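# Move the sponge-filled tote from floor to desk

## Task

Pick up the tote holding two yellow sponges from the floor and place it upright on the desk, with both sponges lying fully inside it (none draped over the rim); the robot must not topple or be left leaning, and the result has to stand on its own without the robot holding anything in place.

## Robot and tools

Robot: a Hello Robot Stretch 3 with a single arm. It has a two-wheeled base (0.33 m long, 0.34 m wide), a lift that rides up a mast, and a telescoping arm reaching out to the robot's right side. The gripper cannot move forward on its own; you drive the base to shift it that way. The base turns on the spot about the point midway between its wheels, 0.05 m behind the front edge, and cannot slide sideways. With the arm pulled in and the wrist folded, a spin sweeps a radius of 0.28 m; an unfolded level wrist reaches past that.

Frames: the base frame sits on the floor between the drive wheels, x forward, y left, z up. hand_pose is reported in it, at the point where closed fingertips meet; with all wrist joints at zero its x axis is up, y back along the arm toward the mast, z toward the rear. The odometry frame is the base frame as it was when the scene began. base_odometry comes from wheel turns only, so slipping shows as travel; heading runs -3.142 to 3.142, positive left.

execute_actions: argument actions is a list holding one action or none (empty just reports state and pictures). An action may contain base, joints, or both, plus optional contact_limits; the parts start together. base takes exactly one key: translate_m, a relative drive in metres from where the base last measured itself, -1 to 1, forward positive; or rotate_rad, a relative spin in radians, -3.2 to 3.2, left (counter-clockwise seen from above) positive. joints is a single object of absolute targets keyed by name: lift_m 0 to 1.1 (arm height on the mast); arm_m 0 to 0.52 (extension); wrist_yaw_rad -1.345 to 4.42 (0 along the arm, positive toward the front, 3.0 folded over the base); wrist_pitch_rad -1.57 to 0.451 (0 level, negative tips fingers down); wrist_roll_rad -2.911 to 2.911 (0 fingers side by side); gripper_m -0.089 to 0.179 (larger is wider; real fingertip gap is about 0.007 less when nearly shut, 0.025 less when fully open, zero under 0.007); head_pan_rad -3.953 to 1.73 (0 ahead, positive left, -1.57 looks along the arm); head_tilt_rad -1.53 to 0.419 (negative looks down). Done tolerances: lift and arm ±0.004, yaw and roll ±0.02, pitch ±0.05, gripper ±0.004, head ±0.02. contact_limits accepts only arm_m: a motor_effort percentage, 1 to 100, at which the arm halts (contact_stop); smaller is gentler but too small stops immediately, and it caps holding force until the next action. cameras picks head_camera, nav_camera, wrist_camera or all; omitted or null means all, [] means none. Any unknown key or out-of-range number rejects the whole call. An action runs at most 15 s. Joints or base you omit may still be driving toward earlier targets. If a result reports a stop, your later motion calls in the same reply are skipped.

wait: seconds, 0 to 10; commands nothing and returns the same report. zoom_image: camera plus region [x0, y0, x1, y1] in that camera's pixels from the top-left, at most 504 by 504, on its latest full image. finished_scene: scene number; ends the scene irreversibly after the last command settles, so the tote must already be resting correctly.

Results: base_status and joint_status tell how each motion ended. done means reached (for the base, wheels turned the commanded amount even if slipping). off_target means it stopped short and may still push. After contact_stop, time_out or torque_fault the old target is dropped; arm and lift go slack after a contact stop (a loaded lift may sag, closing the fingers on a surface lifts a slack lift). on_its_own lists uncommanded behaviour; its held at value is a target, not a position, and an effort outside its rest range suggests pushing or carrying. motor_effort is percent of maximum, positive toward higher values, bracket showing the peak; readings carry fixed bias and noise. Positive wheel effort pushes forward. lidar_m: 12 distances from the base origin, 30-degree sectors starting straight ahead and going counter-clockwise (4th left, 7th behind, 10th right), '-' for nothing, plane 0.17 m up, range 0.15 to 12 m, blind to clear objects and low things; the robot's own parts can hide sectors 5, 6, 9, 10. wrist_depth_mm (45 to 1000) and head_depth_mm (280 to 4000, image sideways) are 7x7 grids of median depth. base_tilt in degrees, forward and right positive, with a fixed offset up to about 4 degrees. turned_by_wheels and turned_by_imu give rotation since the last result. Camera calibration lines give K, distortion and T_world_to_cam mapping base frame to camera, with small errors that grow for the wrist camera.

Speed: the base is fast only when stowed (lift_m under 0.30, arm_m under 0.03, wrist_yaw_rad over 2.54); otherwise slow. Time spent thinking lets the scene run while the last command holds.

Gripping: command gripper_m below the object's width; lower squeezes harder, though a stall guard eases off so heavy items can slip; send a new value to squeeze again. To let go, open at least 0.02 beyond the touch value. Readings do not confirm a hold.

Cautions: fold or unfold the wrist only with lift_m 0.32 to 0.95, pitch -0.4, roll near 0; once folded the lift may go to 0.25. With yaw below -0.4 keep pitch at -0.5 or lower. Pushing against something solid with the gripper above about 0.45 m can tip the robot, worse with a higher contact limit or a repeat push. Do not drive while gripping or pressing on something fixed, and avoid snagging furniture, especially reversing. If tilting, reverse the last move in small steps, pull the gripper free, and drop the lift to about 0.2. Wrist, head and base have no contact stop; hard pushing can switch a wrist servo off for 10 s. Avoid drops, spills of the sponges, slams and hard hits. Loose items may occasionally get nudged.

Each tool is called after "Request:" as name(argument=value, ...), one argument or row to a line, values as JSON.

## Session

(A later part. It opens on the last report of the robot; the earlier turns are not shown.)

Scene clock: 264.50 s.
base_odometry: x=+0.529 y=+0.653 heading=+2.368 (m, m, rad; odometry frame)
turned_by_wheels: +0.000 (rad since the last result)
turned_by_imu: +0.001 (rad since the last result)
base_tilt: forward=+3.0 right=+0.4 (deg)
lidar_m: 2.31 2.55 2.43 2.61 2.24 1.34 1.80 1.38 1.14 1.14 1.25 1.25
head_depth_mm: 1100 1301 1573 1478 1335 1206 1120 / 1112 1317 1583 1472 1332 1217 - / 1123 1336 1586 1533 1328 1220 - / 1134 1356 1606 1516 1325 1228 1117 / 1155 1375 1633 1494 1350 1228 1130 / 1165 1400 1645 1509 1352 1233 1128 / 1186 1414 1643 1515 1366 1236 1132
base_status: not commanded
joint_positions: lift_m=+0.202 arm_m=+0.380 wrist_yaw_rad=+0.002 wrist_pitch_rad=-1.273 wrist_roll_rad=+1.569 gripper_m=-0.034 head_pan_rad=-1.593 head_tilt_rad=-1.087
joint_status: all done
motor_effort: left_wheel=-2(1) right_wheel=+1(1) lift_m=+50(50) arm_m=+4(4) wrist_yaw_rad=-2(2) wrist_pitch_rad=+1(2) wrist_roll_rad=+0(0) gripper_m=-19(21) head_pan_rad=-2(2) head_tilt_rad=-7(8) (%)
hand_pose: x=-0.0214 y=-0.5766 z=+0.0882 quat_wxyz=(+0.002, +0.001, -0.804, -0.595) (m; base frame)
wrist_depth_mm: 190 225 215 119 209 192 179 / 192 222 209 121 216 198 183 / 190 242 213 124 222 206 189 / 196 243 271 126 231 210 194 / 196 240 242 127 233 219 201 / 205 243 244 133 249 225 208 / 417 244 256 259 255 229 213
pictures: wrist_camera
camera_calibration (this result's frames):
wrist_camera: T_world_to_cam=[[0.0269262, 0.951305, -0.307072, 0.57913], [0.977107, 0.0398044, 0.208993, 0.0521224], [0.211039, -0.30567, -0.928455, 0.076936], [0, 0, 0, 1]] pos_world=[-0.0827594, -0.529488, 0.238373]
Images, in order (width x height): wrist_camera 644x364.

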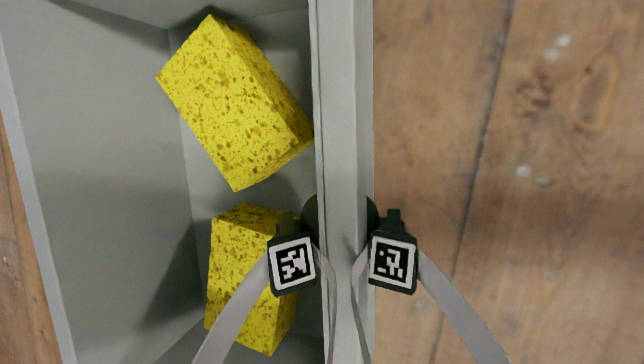

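Request:
execute_actions(
  actions=[
    {"joints": {"lift_m": 0.27, "gripper_m": -0.039, "wrist_pitch_rad": -1.22}},
  ],
  cameras=["head_camera", "wrist_camera"],
)

Scene clock: 270.93 s.
base_odometry: x=+0.529 y=+0.653 heading=+2.368 (m, m, rad; odometry frame)
turned_by_wheels: +0.000 (rad since the last result)
turned_by_imu: +0.001 (rad since the last result)
base_tilt: forward=+3.1 right=+0.3 (deg)
lidar_m: 2.31 2.56 2.43 2.61 2.23 1.34 1.81 1.38 0.59 0.57 1.25 1.25
head_depth_mm: 1097 1297 1570 1475 1329 1208 1126 / 1113 1317 1582 1487 1338 1218 - / 1121 1339 1583 1541 1326 1219 - / 1138 1361 1596 1396 1316 1222 1113 / 1158 1377 1625 1483 1333 1228 1125 / 1167 1398 1637 1508 1361 1235 1128 / 1189 1414 1647 1515 1364 1235 1135
base_status: not commanded
joint_positions: lift_m=+0.269 arm_m=+0.380 wrist_yaw_rad=+0.002 wrist_pitch_rad=-1.248 wrist_roll_rad=+1.569 gripper_m=-0.038 head_pan_rad=-1.593 head_tilt_rad=-1.087
joint_status: all done
motor_effort: left_wheel=-2(1) right_wheel=+1(1) lift_m=+53(52) arm_m=+3(3) wrist_yaw_rad=-2(2) wrist_pitch_rad=+12(14) wrist_roll_rad=+0(0) gripper_m=-21(47) head_pan_rad=-3(3) head_tilt_rad=-7(6) (%)
hand_pose: x=-0.0214 y=-0.5830 z=+0.1575 quat_wxyz=(+0.002, +0.001, -0.811, -0.584) (m; base frame)
wrist_depth_mm: 192 222 228 114 262 246 230 / 192 232 216 118 270 255 237 / 201 233 224 122 278 261 244 / 335 234 286 126 290 270 248 / 501 235 253 127 298 278 256 / 519 238 286 135 306 288 263 / 541 238 272 259 321 293 272
pictures: head_camera (sideways: a quarter turn clockwise sets it upright), wrist_camera
camera_calibration (this result's frames):
head_camera: T_world_to_cam=[[0.0651461, 0.865451, -0.496739, 0.662216], [0.997798, -0.0502983, 0.0432257, -0.059311], [0.0124246, -0.498461, -0.866823, 1.08702], [0, 0, 0, 1]] pos_world=[0.00253391, -0.0342635, 1.27376]
wrist_camera: T_world_to_cam=[[0.0269061, 0.943251, -0.330988, 0.605524], [0.977094, 0.0451069, 0.207974, 0.0411279], [0.211102, -0.329002, -0.920431, 0.124469], [0, 0, 0, 1]] pos_world=[-0.0827537, -0.532066, 0.306433]
Images, in order (width x height): head_camera 896x504, wrist_camera 644x364.

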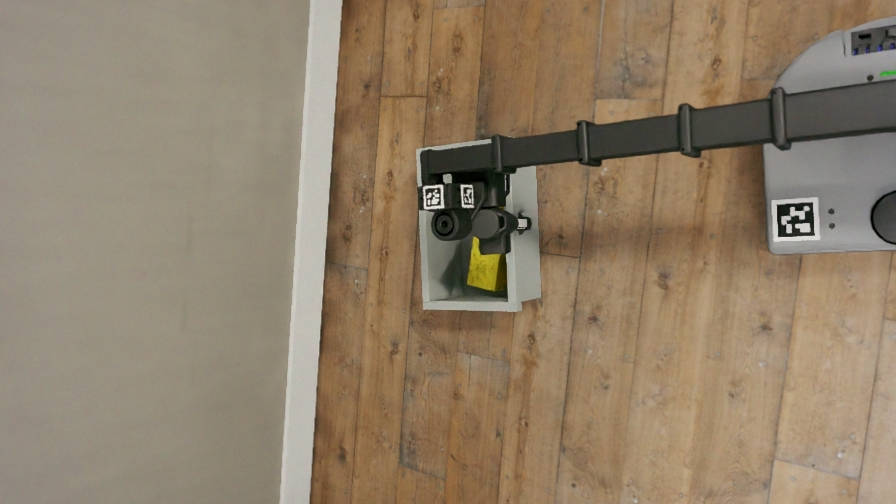

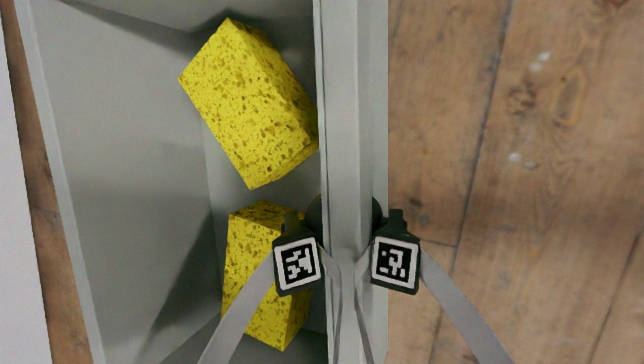

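Request:
execute_actions(
  actions=[
    {"base": {"rotate_rad": -0.847}, "joints": {"lift_m": 0.47, "arm_m": 0.2, "wrist_pitch_rad": -1.145, "head_pan_rad": -2.7, "head_tilt_rad": -0.7}},
  ],
)

Scene clock: 291.17 s.
base_odometry: x=+0.529 y=+0.653 heading=+1.521 (m, m, rad; odometry frame)
turned_by_wheels: -0.847 (rad since the last result)
turned_by_imu: -0.849 (rad since the last result)
base_tilt: forward=+3.0 right=+0.4 (deg)
lidar_m: 1.25 1.68 2.32 2.79 2.61 2.63 1.98 1.34 1.82 1.23 1.14 1.14
head_depth_mm: 1751 1784 1346 2119 1709 1431 1228 / 1701 1804 1300 2125 1712 1431 1239 / 1665 1769 1307 2157 1730 1444 1241 / 1634 1737 1258 1976 1737 1460 1248 / 1594 1711 1849 2124 1752 1460 1259 / 1561 1715 1916 2057 1767 1473 1258 / 1534 1683 1866 2066 1776 1482 1271
base_status: done
joint_positions: lift_m=+0.469 arm_m=+0.200 wrist_yaw_rad=+0.001 wrist_pitch_rad=-1.178 wrist_roll_rad=+1.570 gripper_m=-0.038 head_pan_rad=-2.693 head_tilt_rad=-0.705
joint_status: all done
motor_effort: left_wheel=+1(6) right_wheel=+0(6) lift_m=+52(51) arm_m=-3(7) wrist_yaw_rad=-1(2) wrist_pitch_rad=+14(18) wrist_roll_rad=+0(1) gripper_m=-21(22) head_pan_rad=-3(33) head_tilt_rad=+3(33) (%)
hand_pose: x=-0.0214 y=-0.4207 z=+0.3621 quat_wxyz=(+0.001, +0.000, -0.831, -0.556) (m; base frame)
wrist_depth_mm: 189 221 228 114 438 409 365 / 191 231 218 117 452 421 380 / 199 232 226 121 466 433 392 / 797 234 290 125 481 445 410 / 778 237 253 127 495 463 414 / 716 237 287 135 511 477 429 / 690 240 274 258 538 476 440
pictures: head_camera (sideways: a quarter turn clockwise sets it upright), nav_camera (sideways: a quarter turn counterclockwise sets it upright), wrist_camera
camera_calibration (this result's frames):
head_camera: T_world_to_cam=[[0.577192, 0.227039, -0.784412, 1.03393], [0.424289, -0.904117, 0.0505181, -0.0653301], [-0.69773, -0.361976, -0.618179, 0.768015], [0, 0, 0, 1]] pos_world=[-0.0331921, -0.0158057, 1.2891]
nav_camera: T_world_to_cam=[[-0.573674, -0.316061, 0.755648, -0.943467], [-0.496268, 0.868062, -0.0136775, 0.0734975], [-0.651626, -0.38285, -0.654835, 0.80835], [0, 0, 0, 1]] pos_world=[0.0219743, -0.0525165, 1.24327]
wrist_camera: T_world_to_cam=[[0.029526, 0.918083, -0.395287, 0.53293], [0.977077, 0.0569015, 0.205141, -0.00272736], [0.210829, -0.392283, -0.895358, 0.330503], [0, 0, 0, 1]] pos_world=[-0.08275, -0.359468, 0.507138]
Images, in order (width x height): head_camera 896x504, nav_camera 672x504, wrist_camera 644x364.

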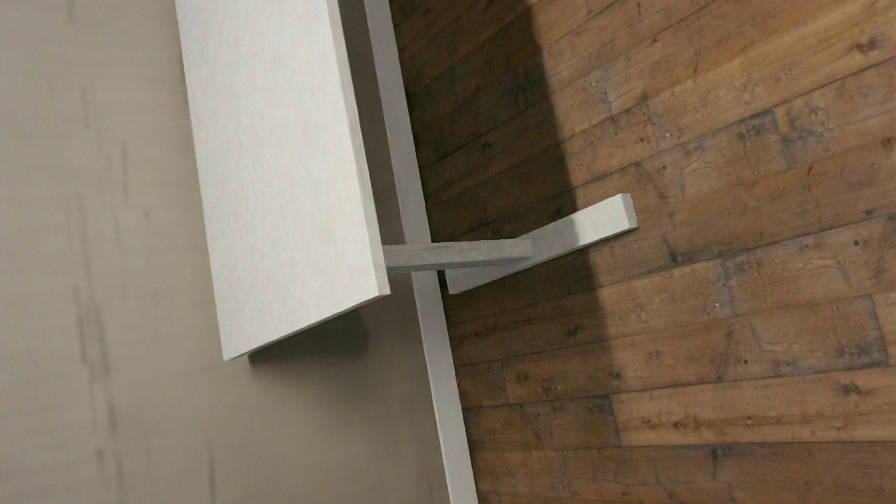

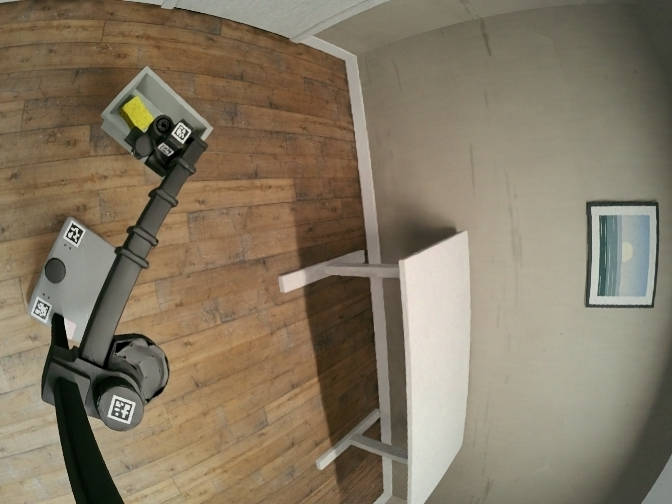

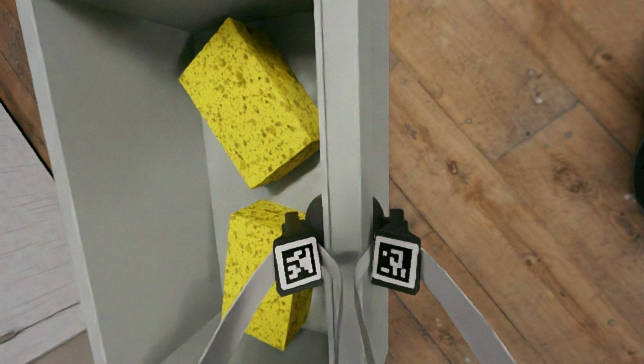

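Request:
execute_actions(
  actions=[],
)

Scene clock: 307.47 s.
base_odometry: x=+0.529 y=+0.653 heading=+1.521 (m, m, rad; odometry frame)
turned_by_wheels: +0.000 (rad since the last result)
turned_by_imu: +0.001 (rad since the last result)
base_tilt: forward=+3.0 right=+0.5 (deg)
lidar_m: 1.25 1.68 2.33 2.78 2.61 2.63 1.99 1.34 1.82 1.23 1.14 1.14
head_depth_mm: 1744 1777 1335 2119 1713 1435 1230 / 1712 1805 1299 2151 1715 1442 1240 / 1666 1764 1305 2160 1732 1441 1239 / 1622 1740 1263 1991 1743 1452 1255 / 1588 1703 1858 2118 1750 1463 1250 / 1560 1721 1918 2072 1765 1470 1262 / 1523 1683 1865 2061 1773 1478 1261
base_status: done
joint_positions: lift_m=+0.469 arm_m=+0.200 wrist_yaw_rad=+0.001 wrist_pitch_rad=-1.178 wrist_roll_rad=+1.570 gripper_m=-0.038 head_pan_rad=-2.693 head_tilt_rad=-0.705
joint_status: all done
motor_effort: left_wheel=+1(6) right_wheel=-1(6) lift_m=+52(51) arm_m=-2(7) wrist_yaw_rad=-1(2) wrist_pitch_rad=+14(18) wrist_roll_rad=+0(1) gripper_m=-21(22) head_pan_rad=-3(33) head_tilt_rad=+3(33) (%)
hand_pose: x=-0.0214 y=-0.4207 z=+0.3621 quat_wxyz=(+0.001, +0.000, -0.831, -0.556) (m; base frame)
wrist_depth_mm: 190 220 230 114 435 406 374 / 191 232 215 118 453 423 384 / 200 233 226 122 466 431 396 / 811 234 286 126 477 442 408 / 740 235 251 127 501 459 421 / 717 239 287 135 508 469 430 / 674 241 271 257 530 475 445
pictures: head_camera (sideways: a quarter turn clockwise sets it upright), nav_camera (sideways: a quarter turn counterclockwise sets it upright), wrist_camera
camera_calibration (this result's frames):
head_camera: T_world_to_cam=[[0.577192, 0.227038, -0.784412, 1.03393], [0.424289, -0.904117, 0.0505181, -0.0653301], [-0.697731, -0.361976, -0.618179, 0.768015], [0, 0, 0, 1]] pos_world=[-0.0331921, -0.0158057, 1.2891]
nav_camera: T_world_to_cam=[[-0.573674, -0.316061, 0.755648, -0.943467], [-0.496267, 0.868062, -0.0136775, 0.0734975], [-0.651627, -0.38285, -0.654835, 0.80835], [0, 0, 0, 1]] pos_world=[0.0219743, -0.0525165, 1.24327]
wrist_camera: T_world_to_cam=[[0.0295256, 0.918083, -0.395287, 0.53293], [0.977077, 0.056902, 0.205141, -0.00272717], [0.210829, -0.392283, -0.895358, 0.330503], [0, 0, 0, 1]] pos_world=[-0.08275, -0.359468, 0.507138]
Images, in order (width x height): head_camera 896x504, nav_camera 672x504, wrist_camera 644x364.

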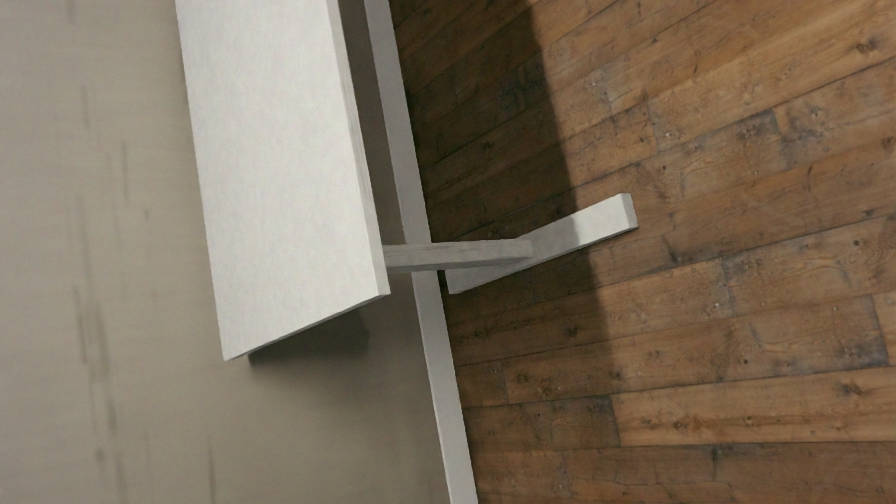

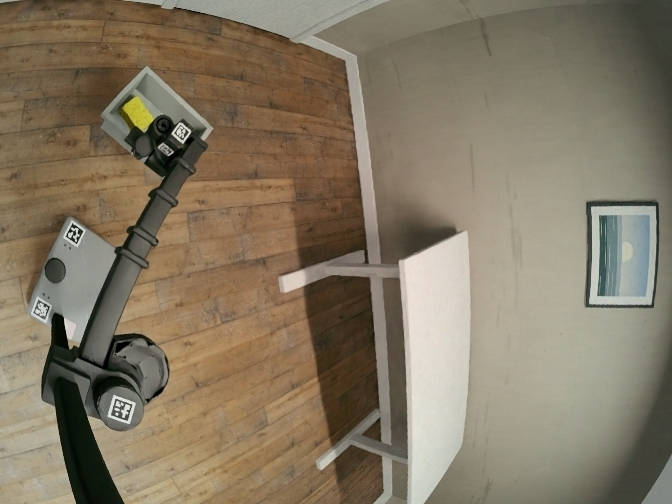

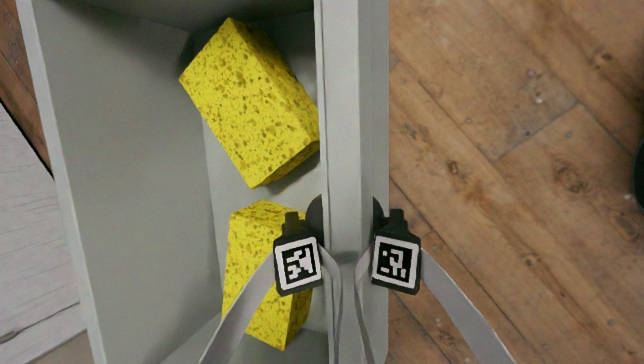

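Request:
execute_actions(
  actions=[
    {"base": {"translate_m": -0.56}, "joints": {"lift_m": 0.97, "arm_m": 0.28, "head_pan_rad": -2.2, "head_tilt_rad": -0.8}},
  ],
)

Scene clock: 346.77 s.
base_odometry: x=+0.501 y=+0.094 heading=+1.521 (m, m, rad; odometry frame)
turned_by_wheels: +0.000 (rad since the last result)
turned_by_imu: +0.003 (rad since the last result)
base_tilt: forward=+3.1 right=+0.4 (deg)
lidar_m: 1.79 2.74 2.77 2.31 2.26 2.27 1.46 0.89 0.90 1.61 1.46 1.50
head_depth_mm: 1181 1275 1065 - - - 1164 / 1205 1307 1095 - - 1307 1192 / 1229 1353 1122 - - 1344 1200 / 1264 1420 - - 1574 1380 1201 / 1294 1451 - - 1612 1384 1206 / 1324 1452 - 1866 1591 1388 1211 / 1354 1470 1833 650 647 1399 1219
base_status: done
joint_positions: lift_m=+0.969 arm_m=+0.280 wrist_yaw_rad=+0.001 wrist_pitch_rad=-1.179 wrist_roll_rad=+1.570 gripper_m=-0.038 head_pan_rad=-2.207 head_tilt_rad=-0.790
joint_status: all done
motor_effort: left_wheel=+2(2) right_wheel=-1(5) lift_m=+52(54) arm_m=+4(5) wrist_yaw_rad=-1(1) wrist_pitch_rad=+14(14) wrist_roll_rad=+0(0) gripper_m=-22(22) head_pan_rad=+2(23) head_tilt_rad=-5(18) (%)
hand_pose: x=-0.0214 y=-0.5001 z=+0.8621 quat_wxyz=(+0.001, +0.000, -0.831, -0.556) (m; base frame)
wrist_depth_mm: 191 221 229 114 873 803 724 / 194 230 218 117 855 823 786 / 200 232 225 121 952 854 771 / - 234 287 126 983 869 782 / - 236 251 127 963 918 822 / 945 239 284 135 - 900 864 / 908 241 273 256 - 944 861
pictures: head_camera (sideways: a quarter turn clockwise sets it upright), nav_camera (sideways: a quarter turn counterclockwise sets it upright), wrist_camera
camera_calibration (this result's frames):
head_camera: T_world_to_cam=[[0.442769, 0.5223, -0.728806, 0.962276], [0.794869, -0.604759, 0.0495029, -0.0662634], [-0.414896, -0.601224, -0.682928, 0.850514], [0, 0, 0, 1]] pos_world=[-0.0205204, -0.0313212, 1.28543]
nav_camera: T_world_to_cam=[[-0.396549, -0.597298, 0.697125, -0.868277], [-0.843371, 0.536972, -0.0196608, 0.0834026], [-0.362593, -0.595732, -0.71668, 0.887026], [0, 0, 0, 1]] pos_world=[0.0476543, -0.0349754, 1.24265]
wrist_camera: T_world_to_cam=[[0.0295251, 0.918143, -0.395148, 0.803371], [0.977077, 0.0568712, 0.205149, -0.100801], [0.210829, -0.392147, -0.895417, 0.747148], [0, 0, 0, 1]] pos_world=[-0.08275, -0.438885, 1.00714]
Images, in order (width x height): head_camera 896x504, nav_camera 672x504, wrist_camera 644x364.

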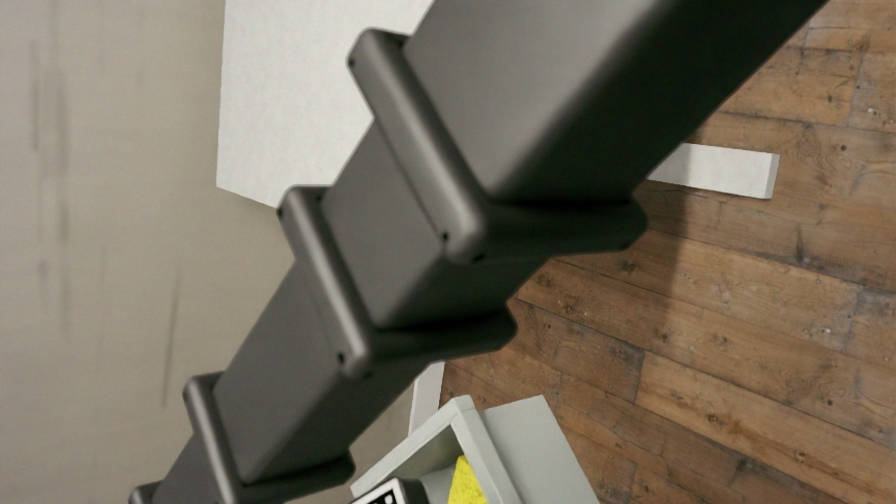

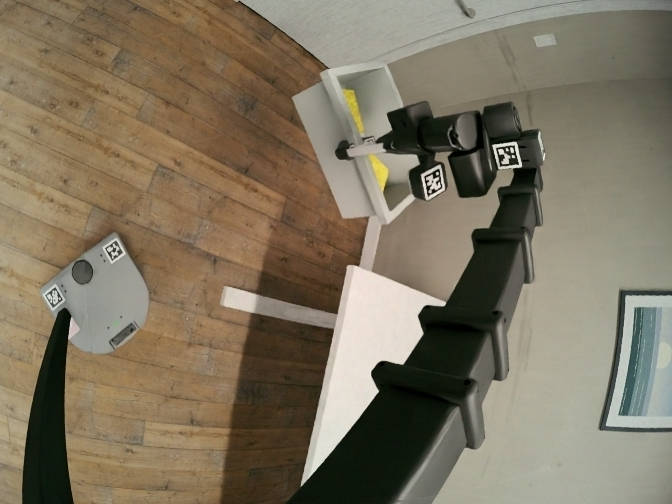

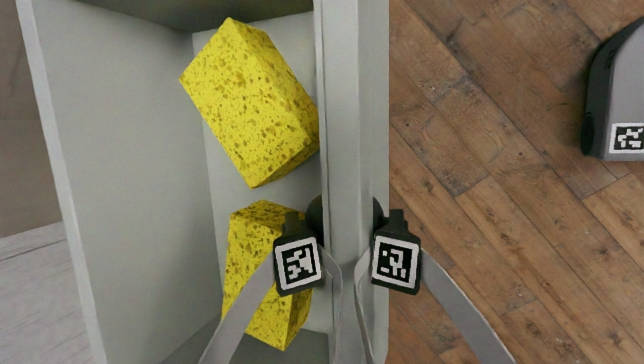

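Request:
execute_actions(
  actions=[
    {"base": {"rotate_rad": -1.03}, "joints": {"arm_m": 0.43, "head_pan_rad": -1.3, "head_tilt_rad": -0.75}},
  ],
)

Scene clock: 360.47 s.
base_odometry: x=+0.501 y=+0.094 heading=+0.491 (m, m, rad; odometry frame)
turned_by_wheels: -1.030 (rad since the last result)
turned_by_imu: -1.032 (rad since the last result)
base_tilt: forward=+3.0 right=+0.5 (deg)
lidar_m: 1.45 1.50 1.79 2.74 2.77 2.30 2.25 2.28 1.46 0.89 1.40 1.59
head_depth_mm: 1168 1284 852 745 1519 1387 1199 / 1188 1326 865 763 1518 1394 1207 / 1203 1344 1086 833 1347 1395 1211 / 1214 1357 1141 889 1545 1402 1222 / 1233 1381 1562 988 1585 1413 1223 / 1243 1395 1588 1848 1690 1420 1233 / 1254 1414 1614 1877 1684 1438 1238
base_status: done
joint_positions: lift_m=+0.969 arm_m=+0.430 wrist_yaw_rad=+0.001 wrist_pitch_rad=-1.178 wrist_roll_rad=+1.571 gripper_m=-0.038 head_pan_rad=-1.307 head_tilt_rad=-0.754
joint_status: all done
motor_effort: left_wheel=+1(6) right_wheel=-1(6) lift_m=+52(52) arm_m=+4(5) wrist_yaw_rad=-1(1) wrist_pitch_rad=+14(14) wrist_roll_rad=+0(1) gripper_m=-21(22) head_pan_rad=+2(33) head_tilt_rad=+2(10) (%)
hand_pose: x=-0.0215 y=-0.6502 z=+0.8621 quat_wxyz=(+0.001, +0.000, -0.831, -0.556) (m; base frame)
wrist_depth_mm: 191 220 230 114 244 796 747 / 192 232 216 118 254 810 750 / 198 231 225 122 264 840 799 / 507 235 286 126 269 836 798 / 537 237 253 126 279 849 822 / 585 237 286 134 287 279 831 / 599 240 271 257 302 938 861
pictures: head_camera (sideways: a quarter turn clockwise sets it upright), nav_camera (sideways: a quarter turn counterclockwise sets it upright), wrist_camera
camera_calibration (this result's frames):
head_camera: T_world_to_cam=[[-0.12709, 0.645772, -0.752879, 0.997127], [0.967308, 0.248633, 0.0499746, -0.0679317], [0.219463, -0.721914, -0.656259, 0.811955], [0, 0, 0, 1]] pos_world=[0.0142421, -0.0408649, 1.28696]
nav_camera: T_world_to_cam=[[0.214862, -0.657248, 0.722398, -0.904942], [-0.944636, -0.327672, -0.0171578, 0.0807625], [0.247986, -0.678717, -0.691264, 0.850246], [0, 0, 0, 1]] pos_world=[0.0598798, 0.00876841, 1.24286]
wrist_camera: T_world_to_cam=[[0.0299699, 0.917972, -0.395511, 0.941403], [0.977079, 0.056526, 0.205234, -0.0925556], [0.210756, -0.392596, -0.895238, 0.68787], [0, 0, 0, 1]] pos_world=[-0.082752, -0.588895, 1.00714]
Images, in order (width x height): head_camera 896x504, nav_camera 672x504, wrist_camera 644x364.

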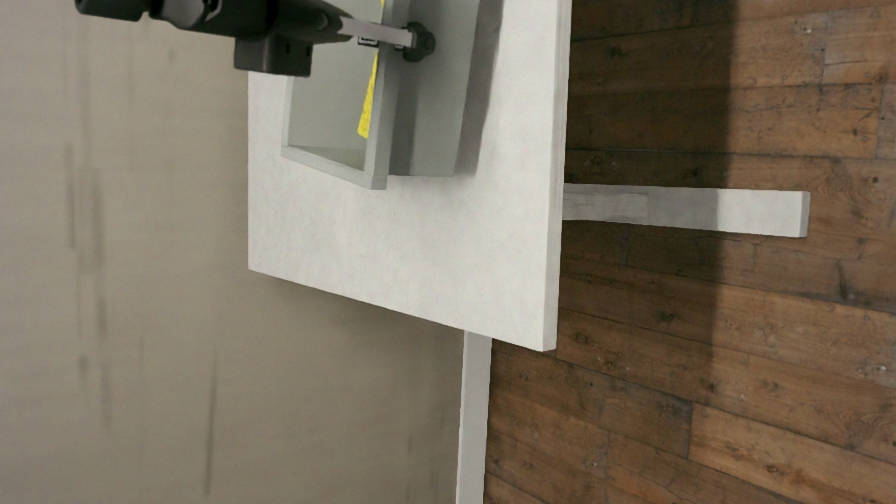

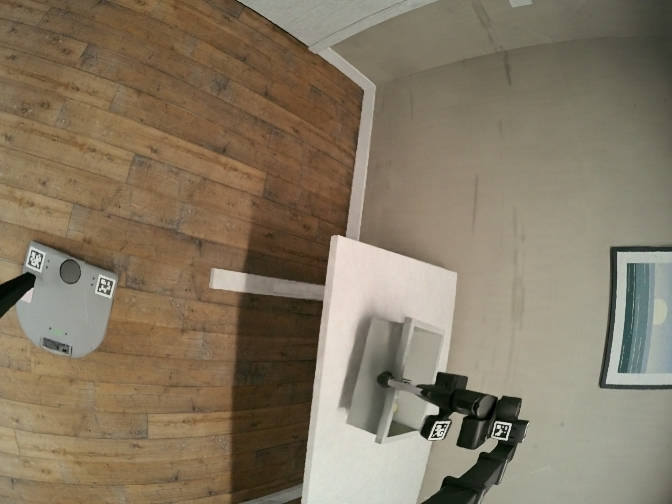

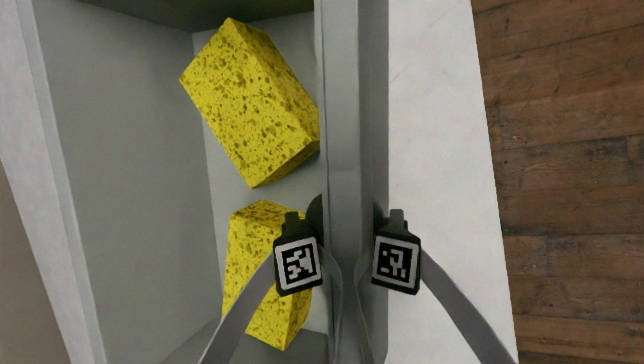

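Request:
execute_actions(
  actions=[
    {"joints": {"arm_m": 0.48, "lift_m": 0.932, "head_pan_rad": -1.45}},
  ],
)

Scene clock: 373.80 s.
base_odometry: x=+0.501 y=+0.094 heading=+0.491 (m, m, rad; odometry frame)
turned_by_wheels: +0.000 (rad since the last result)
turned_by_imu: +0.001 (rad since the last result)
base_tilt: forward=+3.0 right=+0.4 (deg)
lidar_m: 1.45 1.50 1.80 2.74 2.77 2.30 2.26 2.28 1.46 0.89 1.39 1.59
head_depth_mm: 1188 - 889 797 1551 1389 1202 / 1186 - 923 816 1561 1392 1202 / 1202 1345 939 824 1536 1401 1210 / 1201 1346 1098 851 1342 1378 1218 / 1199 1343 1153 896 1549 1411 1221 / 1199 1340 1496 961 1599 1414 1230 / 1193 1335 1516 1742 1696 1427 1232
base_status: not commanded
joint_positions: lift_m=+0.932 arm_m=+0.480 wrist_yaw_rad=+0.001 wrist_pitch_rad=-1.178 wrist_roll_rad=+1.571 gripper_m=-0.038 head_pan_rad=-1.443 head_tilt_rad=-0.754
joint_status: all done
motor_effort: left_wheel=+1(1) right_wheel=+0(0) lift_m=+34(48) arm_m=+4(4) wrist_yaw_rad=+0(1) wrist_pitch_rad=+14(14) wrist_roll_rad=+0(0) gripper_m=-21(22) head_pan_rad=-3(12) head_tilt_rad=+3(1) (%)
hand_pose: x=-0.0215 y=-0.7001 z=+0.8248 quat_wxyz=(+0.001, +0.000, -0.831, -0.556) (m; base frame)
wrist_depth_mm: 190 221 230 115 213 200 687 / 193 230 218 118 220 204 714 / 200 232 225 121 228 211 727 / 438 236 289 126 237 217 750 / 466 237 254 127 242 224 748 / 496 239 283 134 253 231 766 / 555 238 271 259 261 235 225
pictures: head_camera (sideways: a quarter turn clockwise sets it upright), nav_camera (sideways: a quarter turn counterclockwise sets it upright), wrist_camera
camera_calibration (this result's frames):
head_camera: T_world_to_cam=[[-0.0384049, 0.657017, -0.752897, 0.99661], [0.992078, 0.115258, 0.0499749, -0.0680832], [0.119612, -0.745013, -0.656238, 0.812537], [0, 0, 0, 1]] pos_world=[0.00862938, -0.0415917, 1.28696]
nav_camera: T_world_to_cam=[[0.123812, -0.680282, 0.722418, -0.904412], [-0.980326, -0.196639, -0.0171558, 0.0809777], [0.153726, -0.70608, -0.691244, 0.850795], [0, 0, 0, 1]] pos_world=[0.0605722, 0.00139806, 1.24286]
wrist_camera: T_world_to_cam=[[0.0299678, 0.918026, -0.395386, 0.972442], [0.977079, 0.0565001, 0.205241, -0.0820906], [0.210756, -0.392475, -0.895291, 0.634948], [0, 0, 0, 1]] pos_world=[-0.082752, -0.638888, 0.969802]
Images, in order (width x height): head_camera 896x504, nav_camera 672x504, wrist_camera 644x364.

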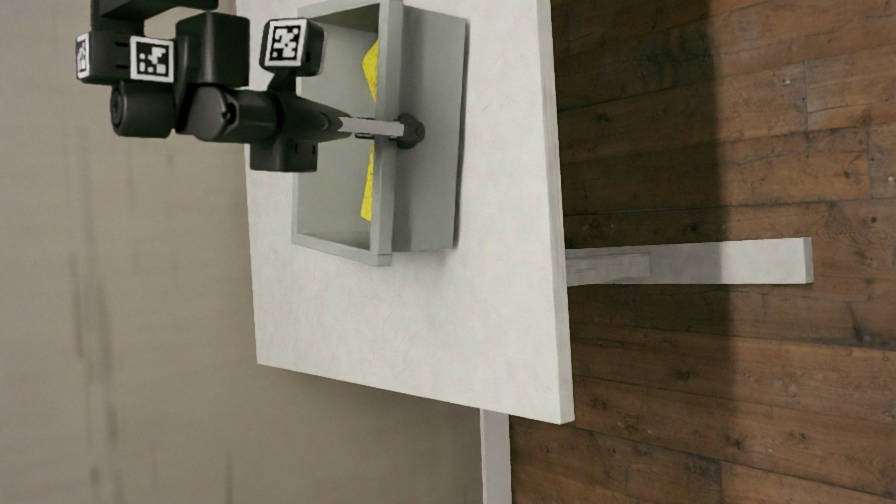

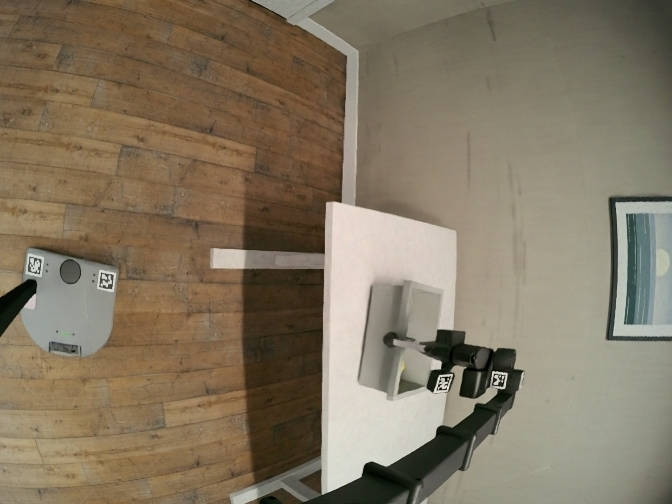

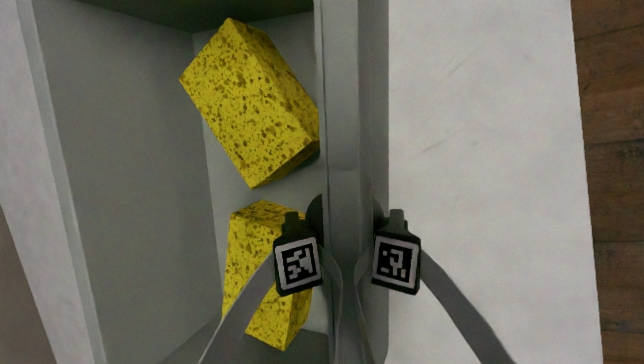

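Request:
execute_actions(
  actions=[
    {"joints": {"lift_m": 0.919}},
  ],
)

Scene clock: 377.47 s.
base_odometry: x=+0.501 y=+0.094 heading=+0.491 (m, m, rad; odometry frame)
turned_by_wheels: +0.000 (rad since the last result)
turned_by_imu: +0.001 (rad since the last result)
base_tilt: forward=+3.0 right=+0.5 (deg)
lidar_m: 1.45 1.50 1.79 2.74 2.78 2.30 2.27 2.29 1.46 0.89 1.39 1.59
head_depth_mm: 1188 - 924 800 1556 1390 1205 / 1205 - 940 815 1550 1394 1207 / 1203 1343 947 825 1541 1395 1215 / 1200 1346 1098 852 1343 1378 1224 / 1204 1344 1152 897 1552 1412 1223 / 1202 1338 1499 963 1600 1426 1227 / 1200 1334 1520 1754 1693 1430 1236
base_status: not commanded
joint_positions: lift_m=+0.919 arm_m=+0.480 wrist_yaw_rad=+0.001 wrist_pitch_rad=-1.178 wrist_roll_rad=+1.571 gripper_m=-0.038 head_pan_rad=-1.443 head_tilt_rad=-0.754
joint_status: all done
motor_effort: left_wheel=+1(1) right_wheel=-1(1) lift_m=+32(36) arm_m=+4(4) wrist_yaw_rad=-1(1) wrist_pitch_rad=+14(14) wrist_roll_rad=+0(0) gripper_m=-21(21) head_pan_rad=-2(3) head_tilt_rad=+2(2) (%)
hand_pose: x=-0.0215 y=-0.7001 z=+0.8118 quat_wxyz=(+0.001, +0.000, -0.831, -0.556) (m; base frame)
wrist_depth_mm: 190 222 227 114 206 190 704 / 192 231 217 117 212 194 699 / 200 233 225 121 218 201 717 / 308 234 287 126 225 205 730 / 445 236 252 126 230 212 203 / 476 240 286 135 244 219 207 / 516 240 274 257 251 223 213
pictures: head_camera (sideways: a quarter turn clockwise sets it upright), nav_camera (sideways: a quarter turn counterclockwise sets it upright), wrist_camera
camera_calibration (this result's frames):
head_camera: T_world_to_cam=[[-0.038404, 0.65701, -0.752903, 0.996618], [0.992078, 0.115259, 0.049975, -0.0680833], [0.119613, -0.745019, -0.656231, 0.812528], [0, 0, 0, 1]] pos_world=[0.0086294, -0.0415918, 1.28697]
nav_camera: T_world_to_cam=[[0.123812, -0.680275, 0.722424, -0.90442], [-0.980326, -0.196639, -0.0171552, 0.0809768], [0.153727, -0.706087, -0.691238, 0.850786], [0, 0, 0, 1]] pos_world=[0.0605723, 0.00139752, 1.24286]
wrist_camera: T_world_to_cam=[[0.0299672, 0.918027, -0.395384, 0.967324], [0.977079, 0.0565, 0.205241, -0.0794325], [0.210756, -0.392472, -0.895292, 0.623356], [0, 0, 0, 1]] pos_world=[-0.082752, -0.638891, 0.956853]
Images, in order (width x height): head_camera 896x504, nav_camera 672x504, wrist_camera 644x364.

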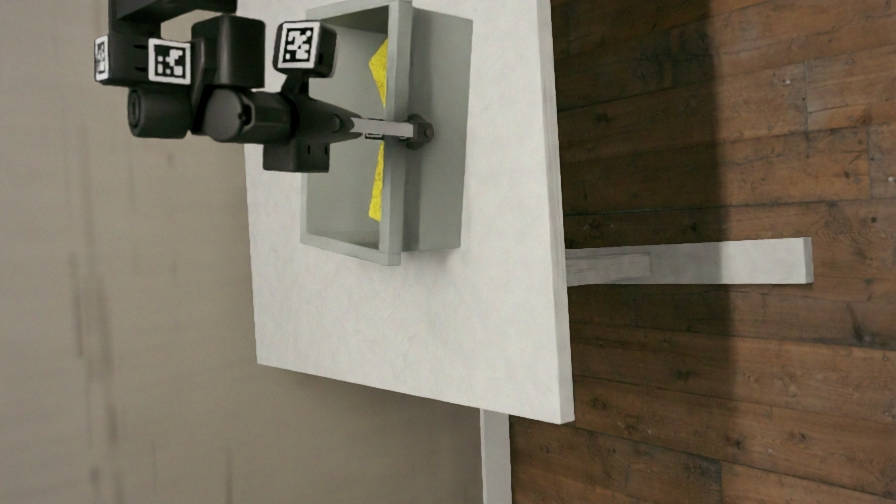

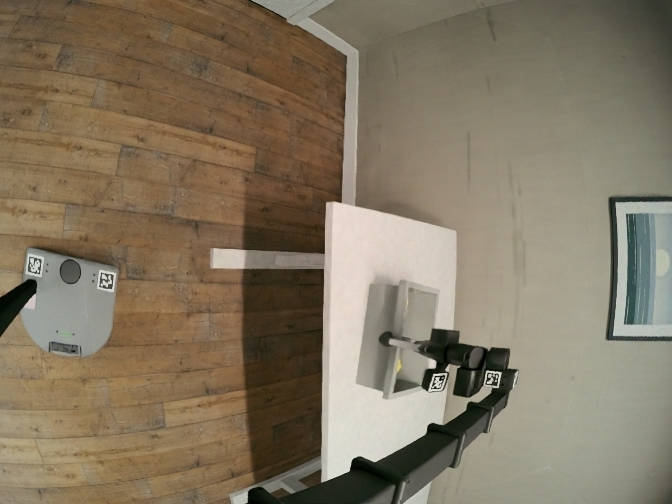

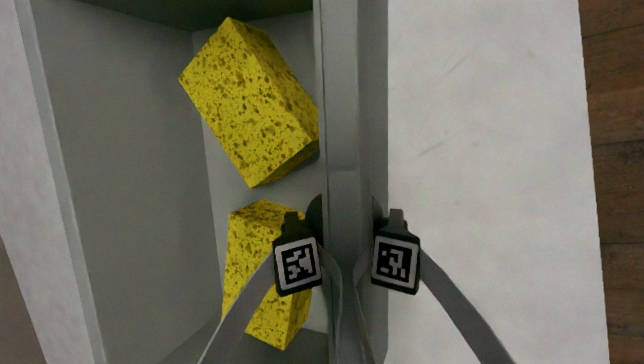

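Request:
zoom_image(
  camera="head_camera",
  region=[280, 0, 520, 280],
)

Region (280, 0, 520, 280) of head_camera's 896x504 image, scaled by 1.800, with more detail than that image has; it fills the left 432 columns of this view, and the rest is white.

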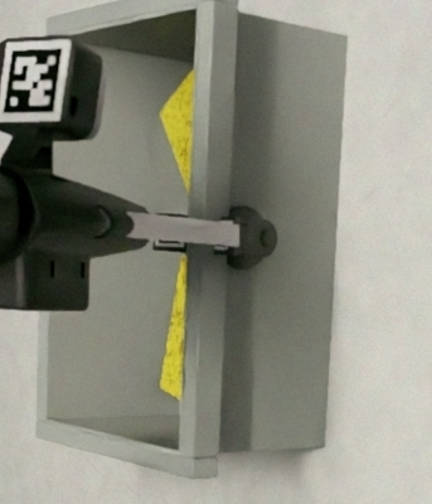

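Request:
execute_actions(
  actions=[
    {"joints": {"lift_m": 0.916, "gripper_m": 0.085, "wrist_pitch_rad": -1.18}},
  ],
)

Scene clock: 387.40 s.
base_odometry: x=+0.501 y=+0.094 heading=+0.491 (m, m, rad; odometry frame)
turned_by_wheels: +0.000 (rad since the last result)
turned_by_imu: +0.001 (rad since the last result)
base_tilt: forward=+3.0 right=+0.4 (deg)
lidar_m: 1.45 1.50 1.80 2.74 2.78 2.30 2.26 2.28 1.46 0.89 1.39 1.59
head_depth_mm: 1182 - 934 799 1550 1378 1203 / 1203 - 947 807 1561 1397 1208 / 1208 1346 962 828 1528 1402 1214 / 1199 1345 1101 852 1339 1380 1217 / 1202 1344 1148 897 1554 1414 1225 / 1202 1344 1486 968 1587 1425 1229 / 1202 1342 1522 1748 1692 1433 1239
base_status: not commanded
joint_positions: lift_m=+0.917 arm_m=+0.480 wrist_yaw_rad=+0.001 wrist_pitch_rad=-1.185 wrist_roll_rad=+1.571 gripper_m=+0.085 head_pan_rad=-1.443 head_tilt_rad=-0.754
joint_status: lift_m contact_stop (moved -0.002 of -0.003); the others done
on_its_own: lift_m is slack since a contact_stop, until your next command for it
motor_effort: left_wheel=+1(1) right_wheel=+0(1) lift_m=+38(38) arm_m=+3(4) wrist_yaw_rad=-1(1) wrist_pitch_rad=+2(14) wrist_roll_rad=+0(0) gripper_m=+1(83) head_pan_rad=-3(2) head_tilt_rad=+3(4) (%)
hand_pose: x=-0.0215 y=-0.6984 z=+0.8089 quat_wxyz=(+0.001, +0.000, -0.829, -0.559) (m; base frame)
wrist_depth_mm: 190 224 225 112 204 187 708 / 193 232 214 117 210 193 696 / 200 235 224 127 219 197 705 / 204 236 284 130 222 203 727 / 443 239 284 133 237 207 752 / 461 238 247 137 243 211 206 / 505 233 270 142 251 229 791
pictures: head_camera (sideways: a quarter turn clockwise sets it upright), nav_camera (sideways: a quarter turn counterclockwise sets it upright), wrist_camera
camera_calibration (this result's frames):
head_camera: T_world_to_cam=[[-0.0384039, 0.65701, -0.752903, 0.996618], [0.992078, 0.115259, 0.049975, -0.0680834], [0.119613, -0.745019, -0.656231, 0.812528], [0, 0, 0, 1]] pos_world=[0.0086294, -0.0415918, 1.28697]
nav_camera: T_world_to_cam=[[0.123811, -0.680275, 0.722424, -0.904421], [-0.980326, -0.196639, -0.0171551, 0.0809768], [0.153727, -0.706087, -0.691237, 0.850786], [0, 0, 0, 1]] pos_world=[0.0605723, 0.00139749, 1.24286]
wrist_camera: T_world_to_cam=[[0.0299913, 0.920733, -0.389039, 0.961352], [0.977082, 0.0550541, 0.20562, -0.080235], [0.210739, -0.386289, -0.897981, 0.627871], [0, 0, 0, 1]] pos_world=[-0.082753, -0.638191, 0.954316]
Images, in order (width x height): head_camera 896x504, nav_camera 672x504, wrist_camera 644x364.

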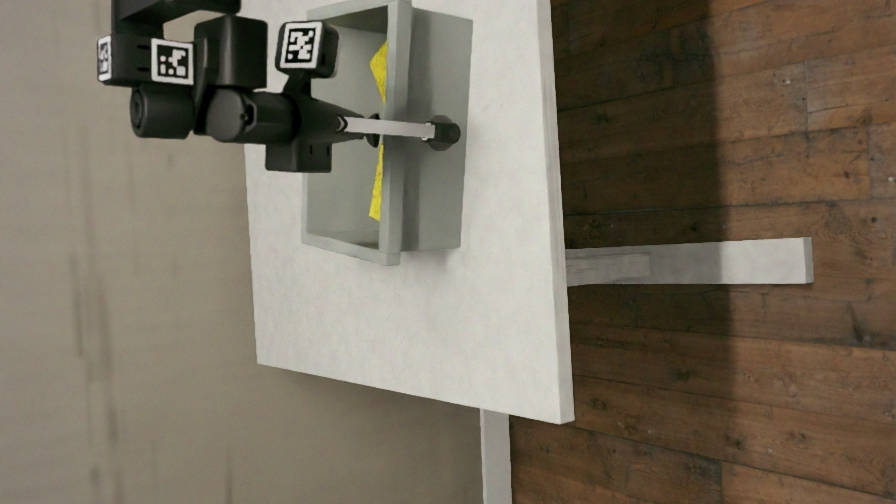

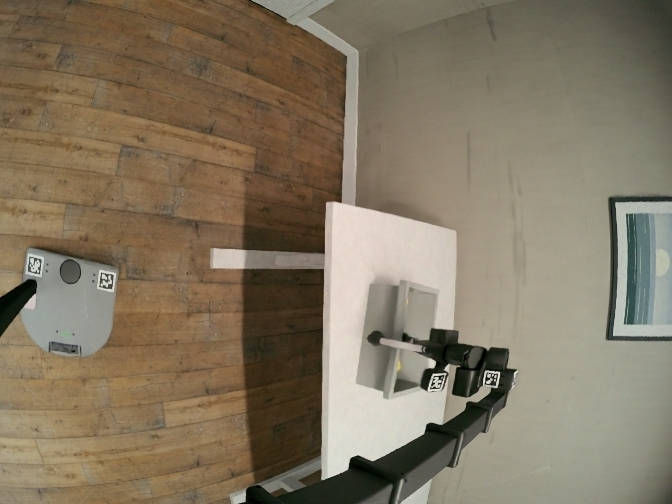

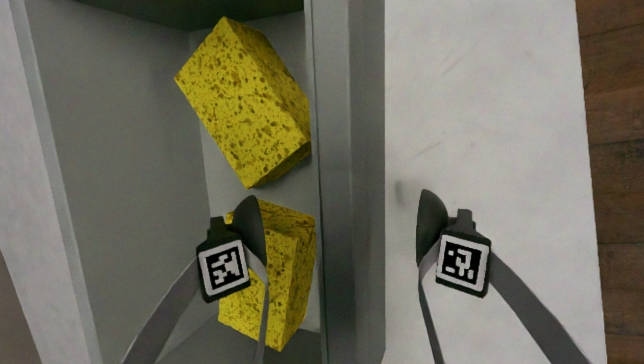

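The tote is resting on the desk and released. Now clear the gripper upward.

Request:
execute_actions(
  actions=[
    {"joints": {"lift_m": 1.012, "arm_m": 0.472}},
  ],
)

Scene clock: 392.30 s.
base_odometry: x=+0.501 y=+0.094 heading=+0.491 (m, m, rad; odometry frame)
turned_by_wheels: +0.000 (rad since the last result)
turned_by_imu: +0.001 (rad since the last result)
base_tilt: forward=+3.0 right=+0.5 (deg)
lidar_m: 1.46 1.50 1.79 2.74 2.78 2.30 2.26 2.28 1.46 0.89 1.39 1.60
head_depth_mm: - 1312 935 800 1558 1388 1204 / - - 952 810 1562 1395 1208 / 1202 1337 969 826 1531 1397 1214 / 1203 1347 1100 850 1346 1370 1219 / 1202 1346 1150 898 1548 1413 1222 / 1197 1344 1495 961 1599 1421 1231 / 1197 1340 1519 1741 1695 1428 1232
base_status: not commanded
joint_positions: lift_m=+1.012 arm_m=+0.472 wrist_yaw_rad=+0.001 wrist_pitch_rad=-1.185 wrist_roll_rad=+1.571 gripper_m=+0.085 head_pan_rad=-1.443 head_tilt_rad=-0.754
joint_status: all done
motor_effort: left_wheel=+1(1) right_wheel=+0(0) lift_m=+47(50) arm_m=-2(4) wrist_yaw_rad=-1(1) wrist_pitch_rad=+2(2) wrist_roll_rad=+0(0) gripper_m=+1(2) head_pan_rad=-2(3) head_tilt_rad=+2(1) (%)
hand_pose: x=-0.0215 y=-0.6911 z=+0.9038 quat_wxyz=(+0.001, +0.000, -0.829, -0.559) (m; base frame)
wrist_depth_mm: 487 424 262 267 283 274 771 / 511 437 319 309 292 279 770 / 540 460 340 308 303 282 797 / 580 486 339 342 310 290 830 / 597 507 316 334 312 294 858 / 609 541 349 343 335 299 887 / 610 596 316 283 337 318 928
pictures: head_camera (sideways: a quarter turn clockwise sets it upright), nav_camera (sideways: a quarter turn counterclockwise sets it upright), wrist_camera
camera_calibration (this result's frames):
head_camera: T_world_to_cam=[[-0.0383972, 0.65701, -0.752903, 0.996618], [0.992079, 0.115248, 0.049975, -0.0680834], [0.119605, -0.74502, -0.656231, 0.812528], [0, 0, 0, 1]] pos_world=[0.00862897, -0.0415919, 1.28697]
nav_camera: T_world_to_cam=[[0.123804, -0.680276, 0.722424, -0.904421], [-0.980328, -0.196629, -0.0171551, 0.0809768], [0.15372, -0.706089, -0.691237, 0.850786], [0, 0, 0, 1]] pos_world=[0.0605723, 0.00139693, 1.24286]
wrist_camera: T_world_to_cam=[[0.0299915, 0.920615, -0.389318, 0.991671], [0.977082, 0.0551165, 0.205604, -0.1001], [0.21074, -0.386562, -0.897863, 0.715655], [0, 0, 0, 1]] pos_world=[-0.082753, -0.630785, 1.04922]
Images, in order (width x height): head_camera 896x504, nav_camera 672x504, wrist_camera 644x364.

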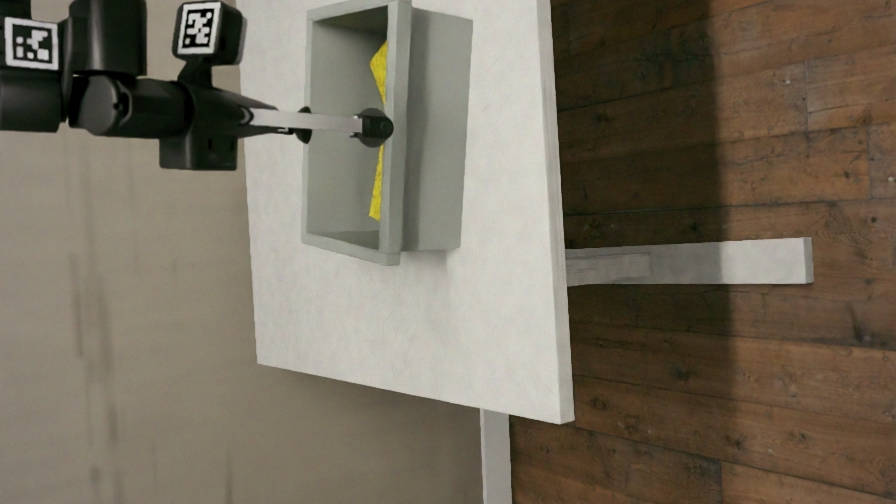

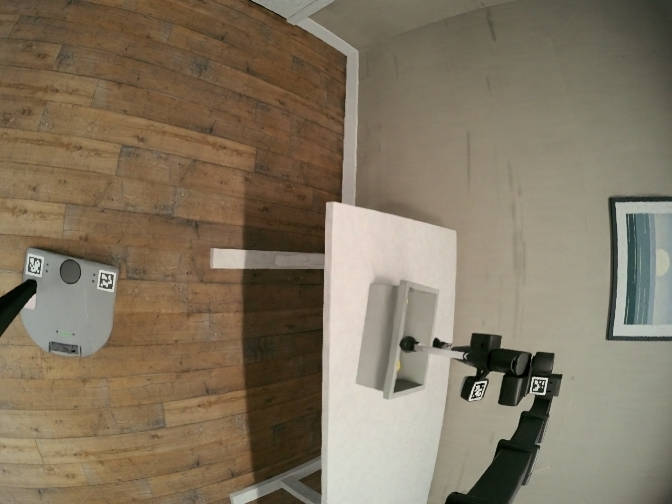

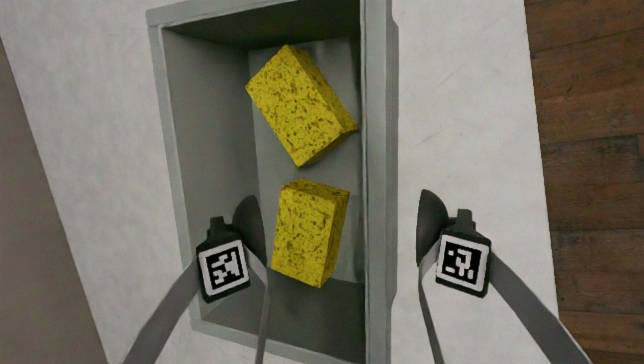

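The tote sits upright on the desk with both sponges inside, and the gripper is clear of it.

Request:
finished_scene(
  scene=2,
)

The scene is finished: the task was done.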